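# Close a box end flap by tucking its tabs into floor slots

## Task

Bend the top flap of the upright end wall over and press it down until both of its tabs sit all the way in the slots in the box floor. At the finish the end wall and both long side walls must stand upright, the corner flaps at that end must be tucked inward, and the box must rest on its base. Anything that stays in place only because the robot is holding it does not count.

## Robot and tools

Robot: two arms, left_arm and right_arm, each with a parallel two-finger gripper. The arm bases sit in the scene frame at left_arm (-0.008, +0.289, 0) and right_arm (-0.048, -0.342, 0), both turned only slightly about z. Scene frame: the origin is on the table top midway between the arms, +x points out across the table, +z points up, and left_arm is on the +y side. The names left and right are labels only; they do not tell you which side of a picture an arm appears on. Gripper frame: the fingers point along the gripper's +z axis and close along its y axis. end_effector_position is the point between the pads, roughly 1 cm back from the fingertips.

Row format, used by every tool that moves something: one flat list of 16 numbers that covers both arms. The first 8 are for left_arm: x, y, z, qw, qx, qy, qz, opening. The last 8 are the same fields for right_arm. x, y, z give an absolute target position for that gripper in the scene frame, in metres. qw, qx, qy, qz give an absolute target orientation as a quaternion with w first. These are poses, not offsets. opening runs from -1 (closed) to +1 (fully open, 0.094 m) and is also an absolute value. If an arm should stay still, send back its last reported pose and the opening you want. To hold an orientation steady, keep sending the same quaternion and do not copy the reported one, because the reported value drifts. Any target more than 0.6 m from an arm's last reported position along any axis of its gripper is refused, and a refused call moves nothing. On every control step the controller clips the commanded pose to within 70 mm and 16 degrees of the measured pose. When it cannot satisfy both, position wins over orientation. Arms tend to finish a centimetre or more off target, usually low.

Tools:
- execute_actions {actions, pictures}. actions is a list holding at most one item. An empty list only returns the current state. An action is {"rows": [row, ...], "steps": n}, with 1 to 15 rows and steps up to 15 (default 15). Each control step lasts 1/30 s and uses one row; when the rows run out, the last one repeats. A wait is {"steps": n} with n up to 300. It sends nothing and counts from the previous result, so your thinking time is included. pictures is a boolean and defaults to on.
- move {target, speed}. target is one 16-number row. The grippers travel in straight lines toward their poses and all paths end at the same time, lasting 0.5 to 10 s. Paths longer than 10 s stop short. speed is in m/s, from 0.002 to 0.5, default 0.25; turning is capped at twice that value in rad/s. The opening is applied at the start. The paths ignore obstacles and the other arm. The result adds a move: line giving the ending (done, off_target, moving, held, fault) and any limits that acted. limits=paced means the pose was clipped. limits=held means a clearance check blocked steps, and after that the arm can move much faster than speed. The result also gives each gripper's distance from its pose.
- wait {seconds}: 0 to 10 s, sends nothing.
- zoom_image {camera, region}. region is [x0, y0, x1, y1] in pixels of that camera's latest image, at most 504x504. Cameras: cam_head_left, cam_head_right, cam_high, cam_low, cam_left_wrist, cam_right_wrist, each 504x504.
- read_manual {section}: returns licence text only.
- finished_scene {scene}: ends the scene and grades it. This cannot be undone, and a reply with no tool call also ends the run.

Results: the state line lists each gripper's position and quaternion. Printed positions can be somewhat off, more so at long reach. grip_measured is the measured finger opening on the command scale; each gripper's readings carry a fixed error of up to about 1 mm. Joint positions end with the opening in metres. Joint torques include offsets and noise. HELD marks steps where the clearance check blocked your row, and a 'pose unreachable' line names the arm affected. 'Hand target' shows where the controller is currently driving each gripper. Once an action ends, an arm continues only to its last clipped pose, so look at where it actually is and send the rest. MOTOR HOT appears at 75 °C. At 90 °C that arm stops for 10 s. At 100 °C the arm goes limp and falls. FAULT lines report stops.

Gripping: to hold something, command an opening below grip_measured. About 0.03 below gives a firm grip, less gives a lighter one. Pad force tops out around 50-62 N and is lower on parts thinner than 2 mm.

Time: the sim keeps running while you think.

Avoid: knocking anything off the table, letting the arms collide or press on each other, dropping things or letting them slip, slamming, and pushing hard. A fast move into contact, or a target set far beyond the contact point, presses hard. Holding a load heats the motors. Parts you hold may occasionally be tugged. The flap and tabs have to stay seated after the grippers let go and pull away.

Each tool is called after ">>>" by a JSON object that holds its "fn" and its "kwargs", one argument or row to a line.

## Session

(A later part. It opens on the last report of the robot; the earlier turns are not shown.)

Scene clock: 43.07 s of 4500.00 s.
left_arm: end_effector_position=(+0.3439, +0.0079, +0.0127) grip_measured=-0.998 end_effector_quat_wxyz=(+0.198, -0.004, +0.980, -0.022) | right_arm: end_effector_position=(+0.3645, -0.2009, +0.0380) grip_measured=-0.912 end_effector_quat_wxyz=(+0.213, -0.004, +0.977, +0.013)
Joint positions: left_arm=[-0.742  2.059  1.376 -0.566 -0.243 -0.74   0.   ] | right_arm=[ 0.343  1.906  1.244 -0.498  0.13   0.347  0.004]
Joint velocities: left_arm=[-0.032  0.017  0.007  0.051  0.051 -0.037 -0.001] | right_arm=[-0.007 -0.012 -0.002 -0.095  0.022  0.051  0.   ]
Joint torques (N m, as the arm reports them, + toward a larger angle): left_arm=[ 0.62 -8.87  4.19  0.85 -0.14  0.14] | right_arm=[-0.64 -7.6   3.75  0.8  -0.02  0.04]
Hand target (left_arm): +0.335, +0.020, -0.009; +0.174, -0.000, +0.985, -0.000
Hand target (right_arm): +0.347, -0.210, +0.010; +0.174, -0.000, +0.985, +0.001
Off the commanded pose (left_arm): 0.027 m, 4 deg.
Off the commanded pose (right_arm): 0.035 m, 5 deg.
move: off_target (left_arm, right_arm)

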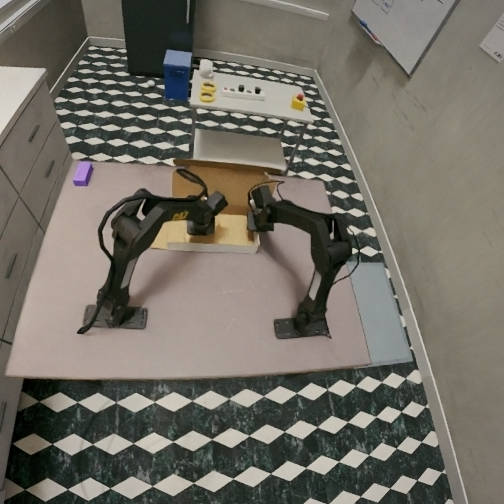

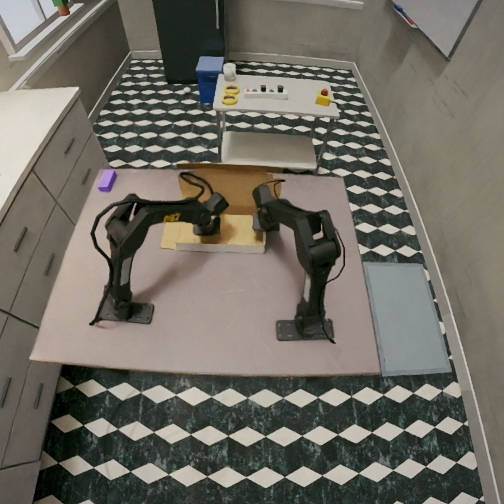

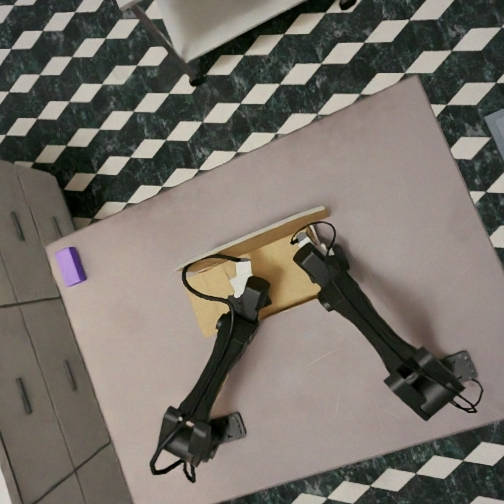

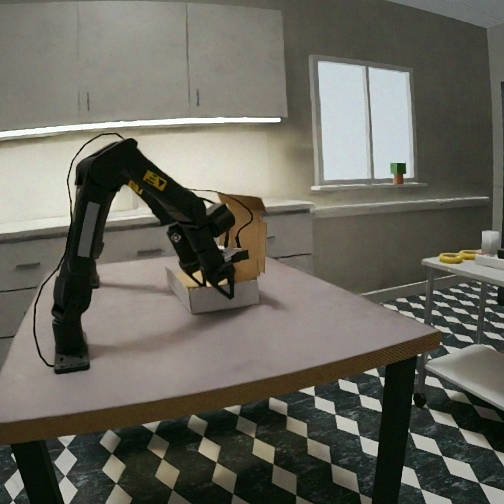

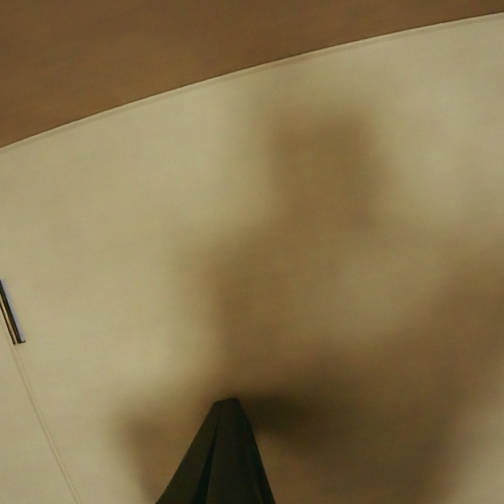

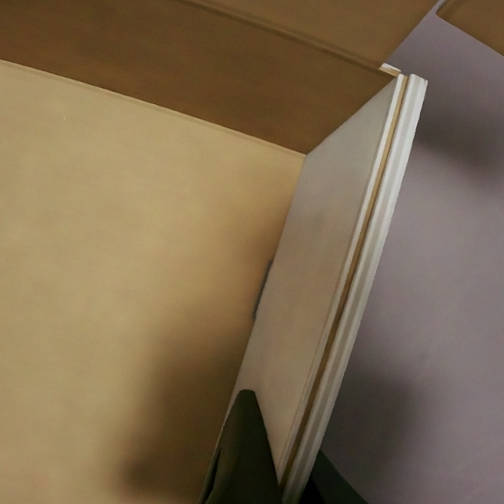

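>>> {"fn": "move", "kwargs": {
  "target": [0.335,0.02,-0.01,0.174,0,0.985,0,-1,0.348,-0.212,0.005,0.174,0,0.985,0,-0.97],
  "speed": 0.03
}}

>>> {"fn": "move", "kwargs": {
  "target": [0.335,0.02,-0.01,0.174,0,0.985,0,-1,0.355,-0.205,0.04,0.174,0,0.985,0,0.2],
  "speed": 0.05
}}

>>> {"fn": "move", "kwargs": {
  "target": [0.335,0.02,-0.01,0.174,0,0.985,0,-1,0.355,-0.19,0.13,0.174,0,0.985,0,0.2],
  "speed": 0.15
}}

Scene clock: 49.17 s of 4500.00 s.
left_arm: end_effector_position=(+0.3439, +0.0079, +0.0128) grip_measured=-0.998 end_effector_quat_wxyz=(+0.198, -0.004, +0.980, -0.022) | right_arm: end_effector_position=(+0.3644, -0.2010, +0.0377) grip_measured=-0.912 end_effector_quat_wxyz=(+0.214, -0.004, +0.977, +0.013)
Joint positions: left_arm=[-0.742  2.059  1.376 -0.566 -0.243 -0.74   0.   ] | right_arm=[ 0.343  1.905  1.239 -0.492  0.131  0.345  0.004]
Joint velocities: left_arm=[ 0.002 -0.002  0.007  0.022 -0.007  0.007 -0.001] | right_arm=[-0.007 -0.002 -0.007 -0.007  0.037  0.007  0.   ]
Joint torques (N m, as the arm reports them, + toward a larger angle): left_arm=[ 0.63 -8.71  4.04  0.86 -0.13  0.11] | right_arm=[-1.1  -7.3   3.2   0.86 -0.04  0.01]
Hand target (left_arm): +0.334, +0.020, -0.009; +0.174, -0.000, +0.985, -0.000
Hand target (right_arm): +0.347, -0.212, +0.007; +0.174, +0.000, +0.985, +0.001
Off the commanded pose (left_arm): 0.027 m, 4 deg.
Off the commanded pose (right_arm): 0.038 m, 5 deg.
After step 90, 1.47 s passed at rest.
move: off_target (left_arm, right_arm)

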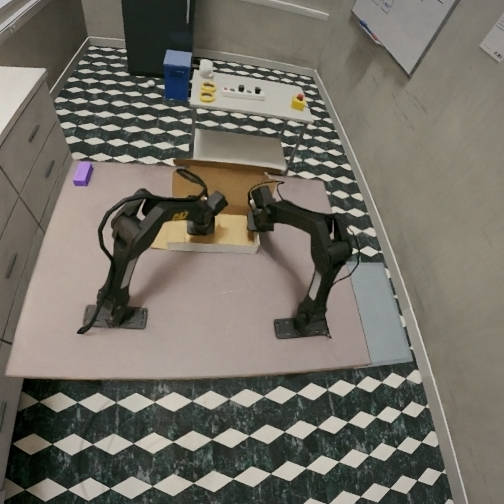

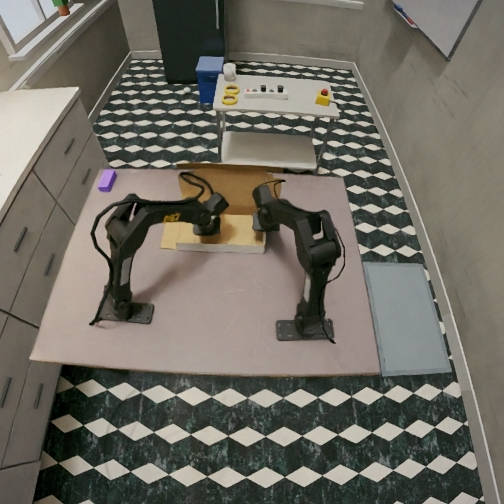

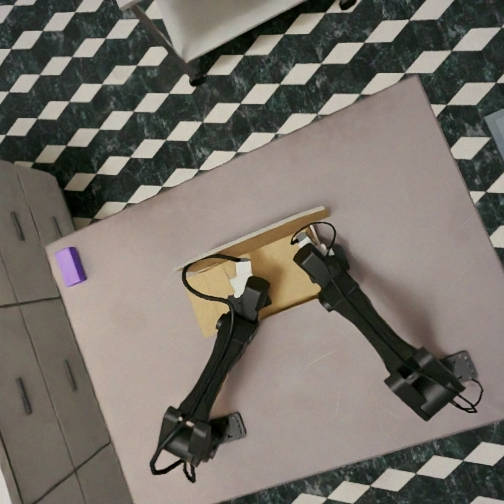

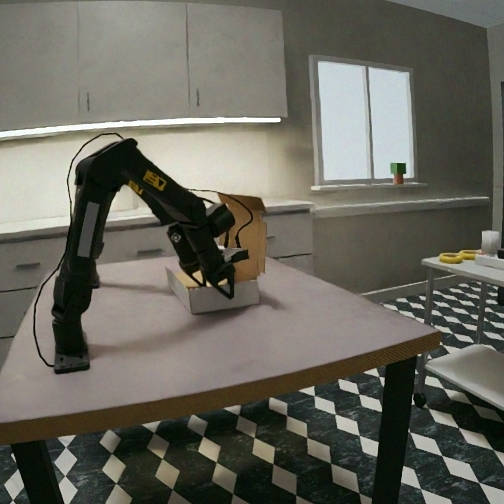

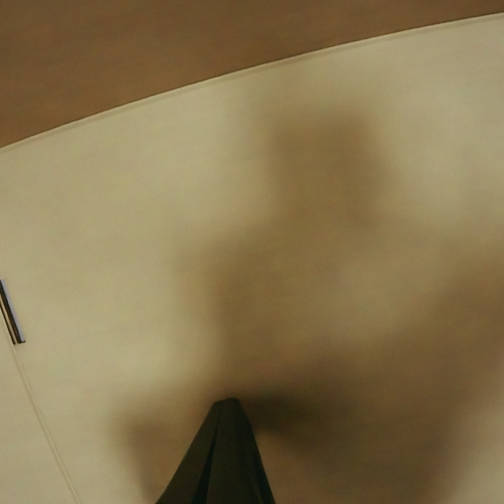

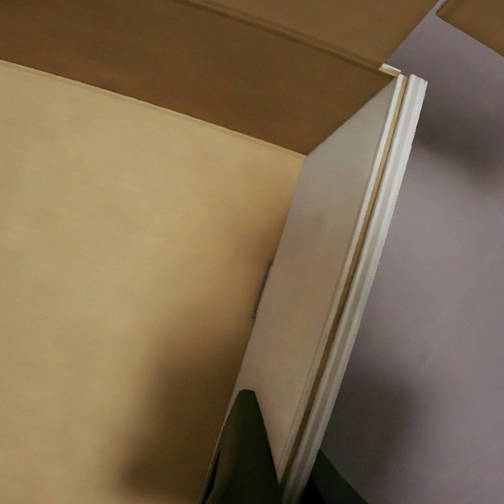

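Scene clock: 50.47 s of 4500.00 s.
left_arm: end_effector_position=(+0.3439, +0.0080, +0.0123) grip_measured=-0.998 end_effector_quat_wxyz=(+0.197, -0.004, +0.980, -0.021) | right_arm: end_effector_position=(+0.3501, -0.2066, +0.0364) grip_measured=+0.198 end_effector_quat_wxyz=(+0.174, -0.006, +0.985, -0.003)
Joint positions: left_arm=[-0.742  2.061  1.376 -0.566 -0.243 -0.74   0.   ] | right_arm=[ 0.343  1.913  1.278 -0.612  0.13   0.349  0.056]
Joint velocities: left_arm=[-0.027 -0.002  0.007 -0.066  0.022  0.037 -0.   ] | right_arm=[ 0.022 -0.012 -0.002  0.051  0.051 -0.007 -0.   ]
Joint torques (N m, as the arm reports them, + toward a larger angle): left_arm=[ 0.63 -8.93  4.27  0.88 -0.11  0.14] | right_arm=[-0.2  -9.58 10.86  0.54  0.01  0.07]
Hand target (left_arm): +0.335, +0.020, -0.009; +0.174, -0.000, +0.985, -0.000
Hand target (right_arm): +0.355, -0.205, +0.040; +0.174, -0.000, +0.985, +0.001
Off the commanded pose (left_arm): 0.027 m, 4 deg.
Off the commanded pose (right_arm): 0.006 m, 1 deg.
move: off_target (left_arm)

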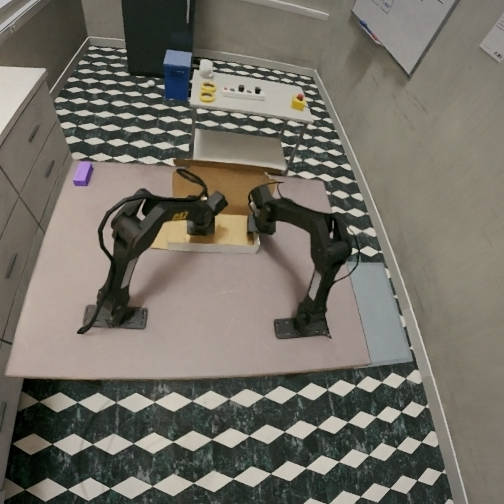

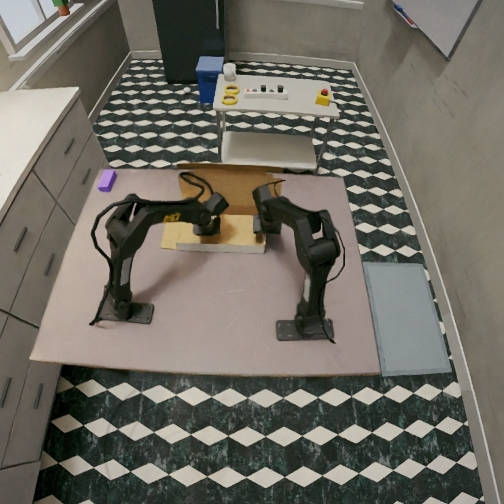

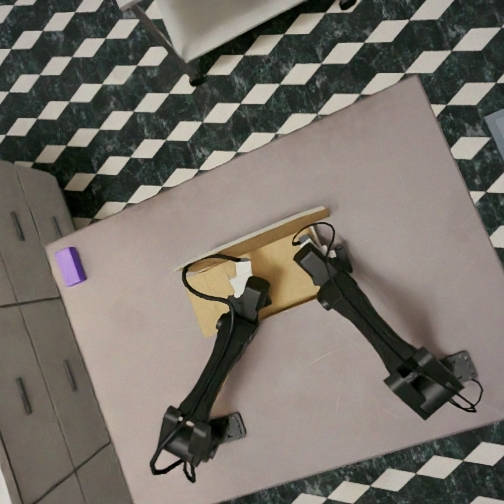

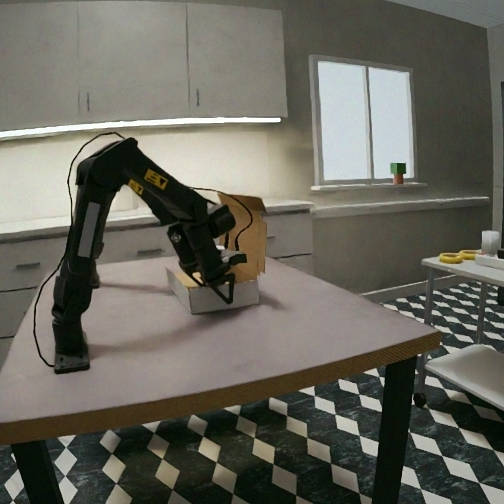

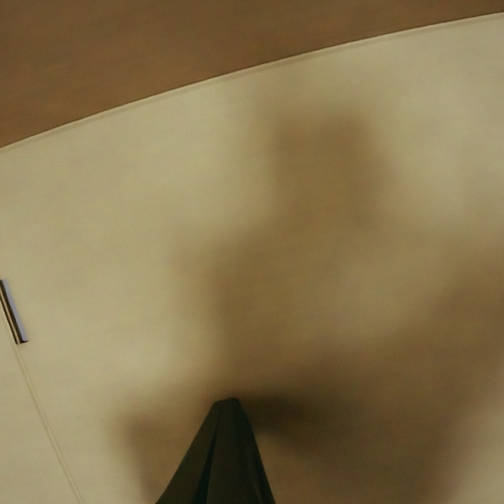

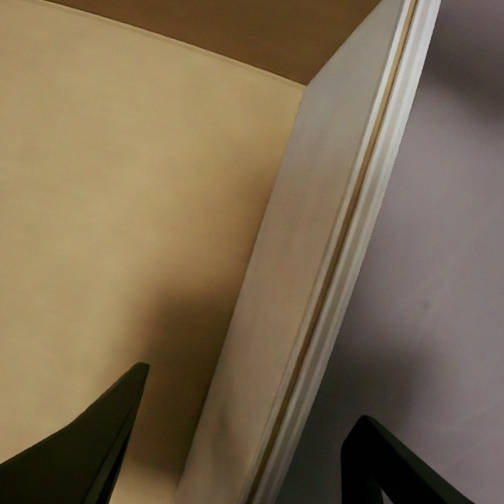

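Scene clock: 51.77 s of 4500.00 s.
left_arm: end_effector_position=(+0.3439, +0.0080, +0.0123) grip_measured=-0.998 end_effector_quat_wxyz=(+0.197, -0.004, +0.980, -0.021) | right_arm: end_effector_position=(+0.3533, -0.1938, +0.1175) grip_measured=+0.198 end_effector_quat_wxyz=(+0.162, -0.001, +0.987, -0.002)
Joint positions: left_arm=[-0.742  2.061  1.376 -0.566 -0.243 -0.74   0.   ] | right_arm=[ 0.368  1.89   1.587 -0.968  0.13   0.384  0.056]
Joint velocities: left_arm=[-0.002 -0.012  0.007  0.022  0.037  0.022 -0.   ] | right_arm=[ 0.012  0.007 -0.002 -0.051 -0.007 -0.051  0.   ]
Joint torques (N m, as the arm reports them, + toward a larger angle): left_arm=[ 0.62 -8.86  4.15  0.85 -0.1   0.12] | right_arm=[  0.92 -11.68  11.04   0.5    0.17   0.08]
Hand target (left_arm): +0.335, +0.020, -0.009; +0.174, -0.000, +0.985, -0.000
Hand target (right_arm): +0.355, -0.190, +0.130; +0.174, +0.000, +0.985, +0.000
Off the commanded pose (left_arm): 0.027 m, 4 deg.
Off the commanded pose (right_arm): 0.013 m, 1 deg.
move: off_target (left_arm, right_arm)

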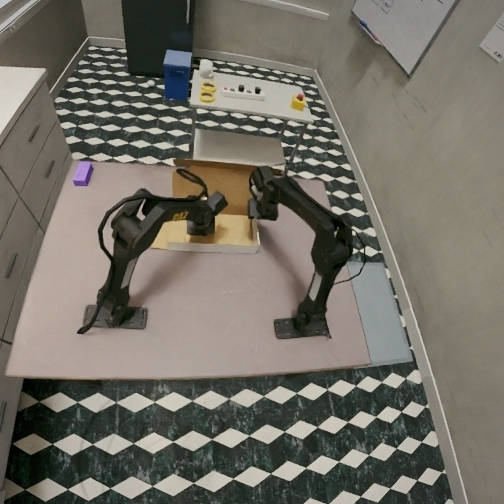

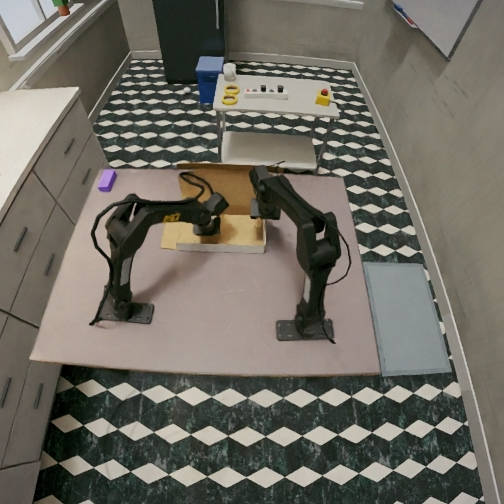

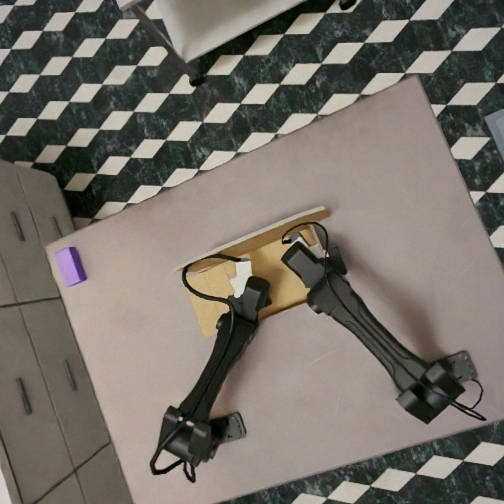

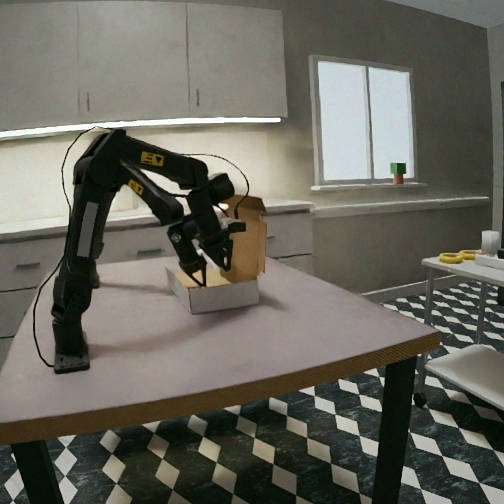

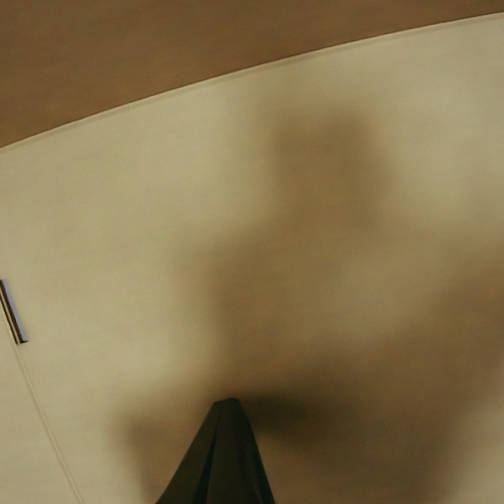

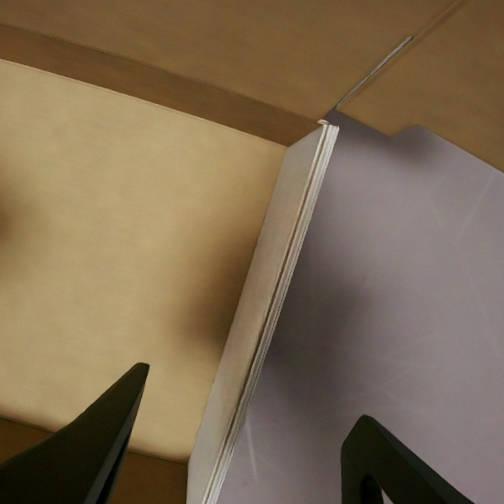

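>>> {"fn": "move", "kwargs": {
  "target": [0.33,0.03,0.13,0.174,0,0.985,0,-1,0.33,-0.27,0.15,0.174,0,0.985,0,0.2]
}}

>>> {"fn": "move", "kwargs": {
  "target": [0.25,0.22,0.18,0.174,0,0.985,0,-1,0.25,-0.36,0.18,0.174,0,0.985,0,0.2]
}}

>>> {"fn": "zoom_image", "kwargs": {
  "camera": "cam_head_right",
  "region": [150,150,310,270]
}}

Scene clock: 57.03 s of 4500.00 s.
left_arm: end_effector_position=(+0.3296, +0.0278, +0.1293) grip_measured=-0.998 end_effector_quat_wxyz=(+0.180, -0.002, +0.984, -0.004) | right_arm: end_effector_position=(+0.3383, -0.2683, +0.1543) grip_measured=+0.198 end_effector_quat_wxyz=(+0.186, +0.003, +0.983, -0.001)
Joint positions: left_arm=[-0.731  1.908  1.652 -1.043 -0.241 -0.73   0.   ] | right_arm=[ 0.187  1.695  1.477 -0.988  0.085  0.216  0.056]
Joint velocities: left_arm=[-0.007 -0.002  0.002 -0.007 -0.022  0.022 -0.001] | right_arm=[-0.007 -0.007  0.012 -0.007  0.081 -0.037 -0.001]
Joint torques (N m, as the arm reports them, + toward a larger angle): left_arm=[ 0.6  -9.21  9.66  0.62 -0.14  0.12] | right_arm=[-0.37 -9.87  6.32  0.61 -0.07 -0.11]
Hand target (left_arm): +0.331, +0.029, +0.130; +0.174, -0.000, +0.985, -0.000
Hand target (right_arm): +0.330, -0.270, +0.151; +0.174, +0.000, +0.985, -0.001
Off the commanded pose (left_arm): 0.002 m, 1 deg.
Off the commanded pose (right_arm): 0.010 m, 1 deg.
After step 90, 1.00 s passed at rest.
move: done

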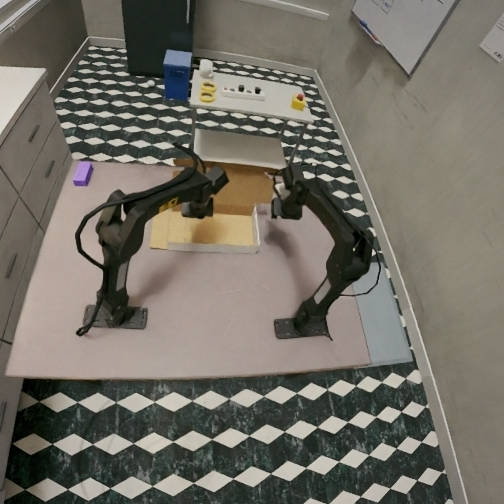

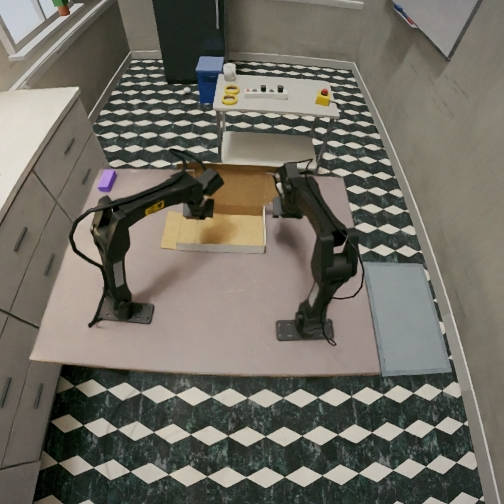

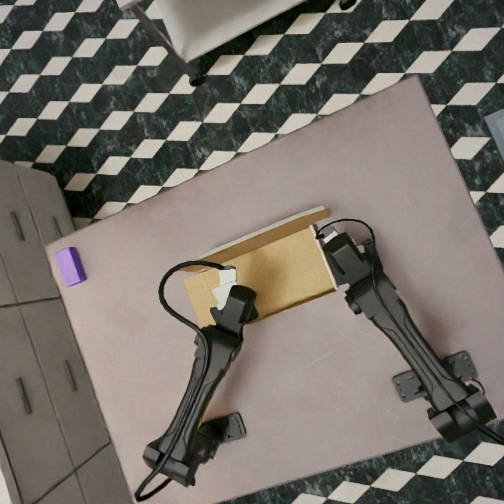

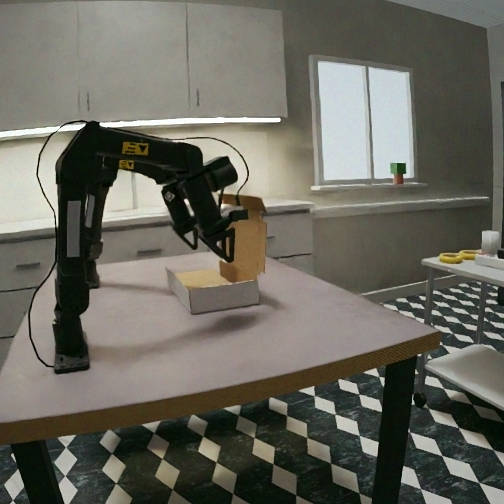

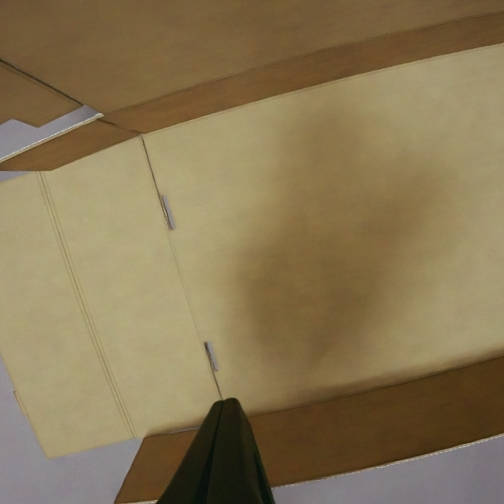

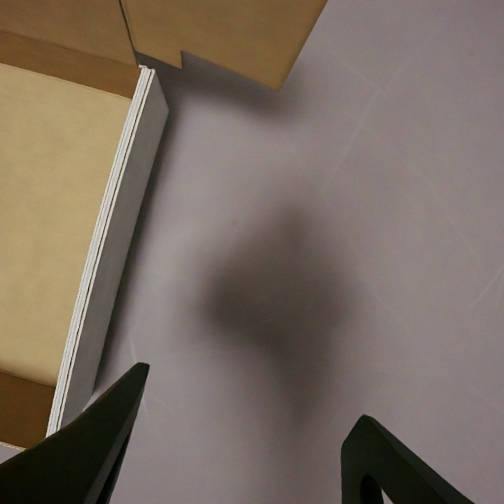

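Scene clock: 58.57 s of 4500.00 s.
left_arm: end_effector_position=(+0.2630, +0.2192, +0.1900) grip_measured=-0.998 end_effector_quat_wxyz=(+0.193, -0.003, +0.981, -0.001) | right_arm: end_effector_position=(+0.2578, -0.3605, +0.1838) grip_measured=+0.198 end_effector_quat_wxyz=(+0.182, +0.001, +0.983, -0.005)
Joint positions: left_arm=[-0.305  1.274  1.231 -1.158 -0.124 -0.317  0.   ] | right_arm=[-0.11   1.374  1.286 -1.117 -0.015 -0.067  0.056]
Joint velocities: left_arm=[-0.002  0.002 -0.007 -0.022 -0.022  0.051 -0.   ] | right_arm=[-0.002 -0.002 -0.002  0.037 -0.037  0.007 -0.   ]
Joint torques (N m, as the arm reports them, + toward a larger angle): left_arm=[ 0.61 -4.52  5.42  0.8   0.01  0.15] | right_arm=[-0.8  -6.43  6.56  0.61 -0.16 -0.11]
Hand target (left_arm): +0.254, +0.222, +0.183; +0.176, +0.000, +0.984, +0.001
Hand target (right_arm): +0.250, -0.361, +0.181; +0.174, -0.000, +0.985, -0.001
Off the commanded pose (left_arm): 0.016 m, 2 deg.
Off the commanded pose (right_arm): 0.009 m, 1 deg.
move: off_target (left_arm)

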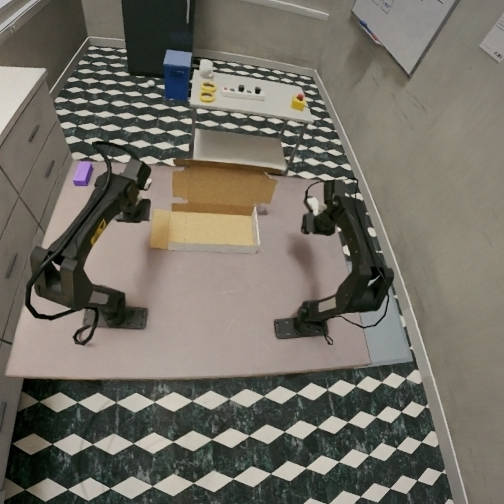

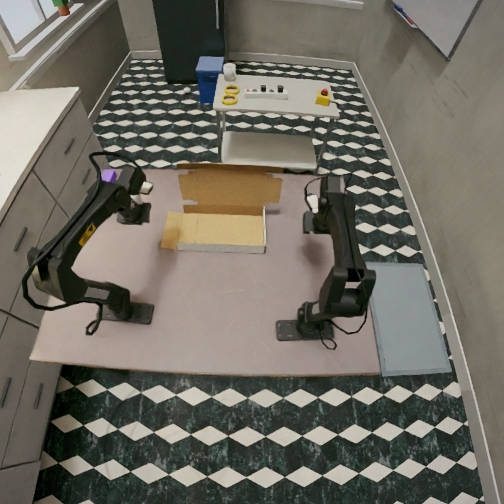

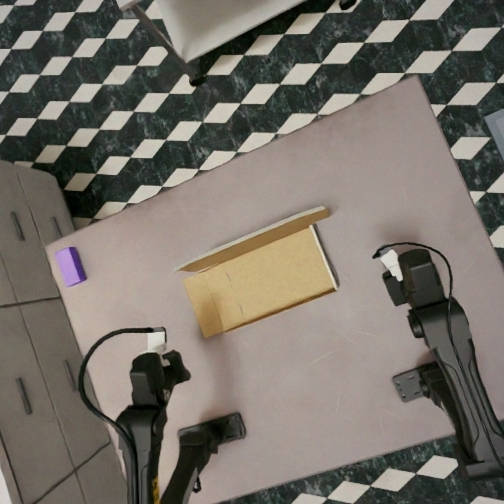

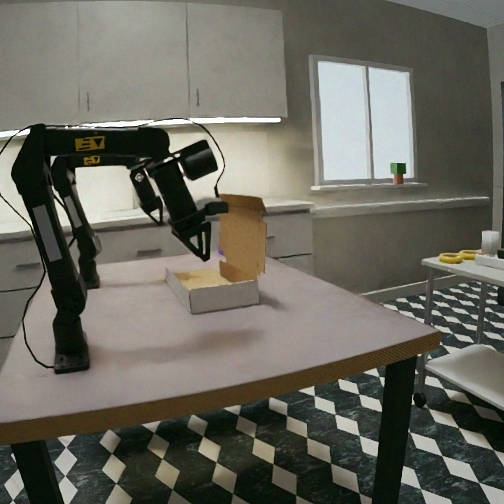

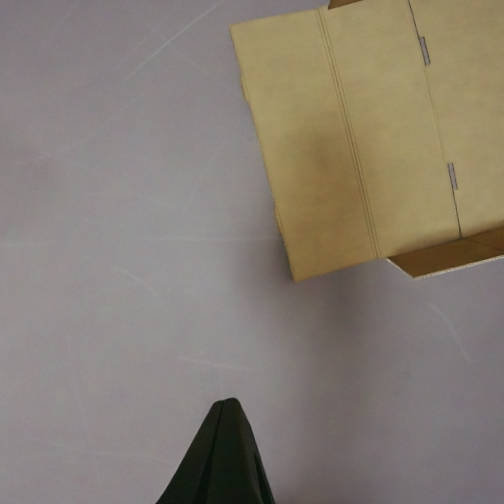

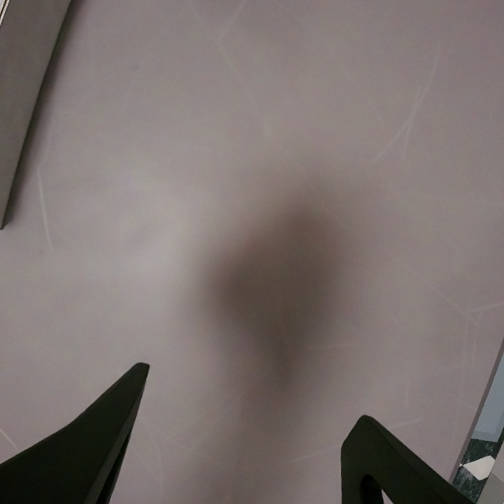

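Region (150, 150, 310, 270) of cam_head_right's 504x504 image, scaled by 3.150, with more detail than that image has; it fills the top 378 rows of this view, and the rest is white.

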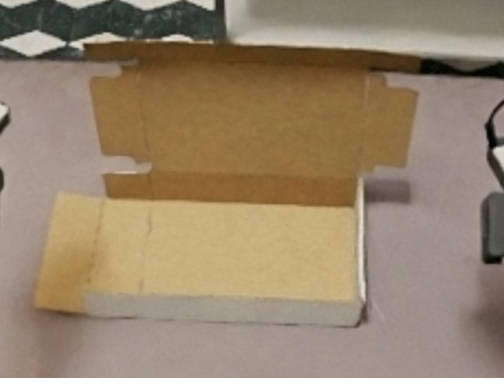

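>>> {"fn": "finished_scene", "kwargs": {
  "scene": 2
}}

The scene is finished: the task was done.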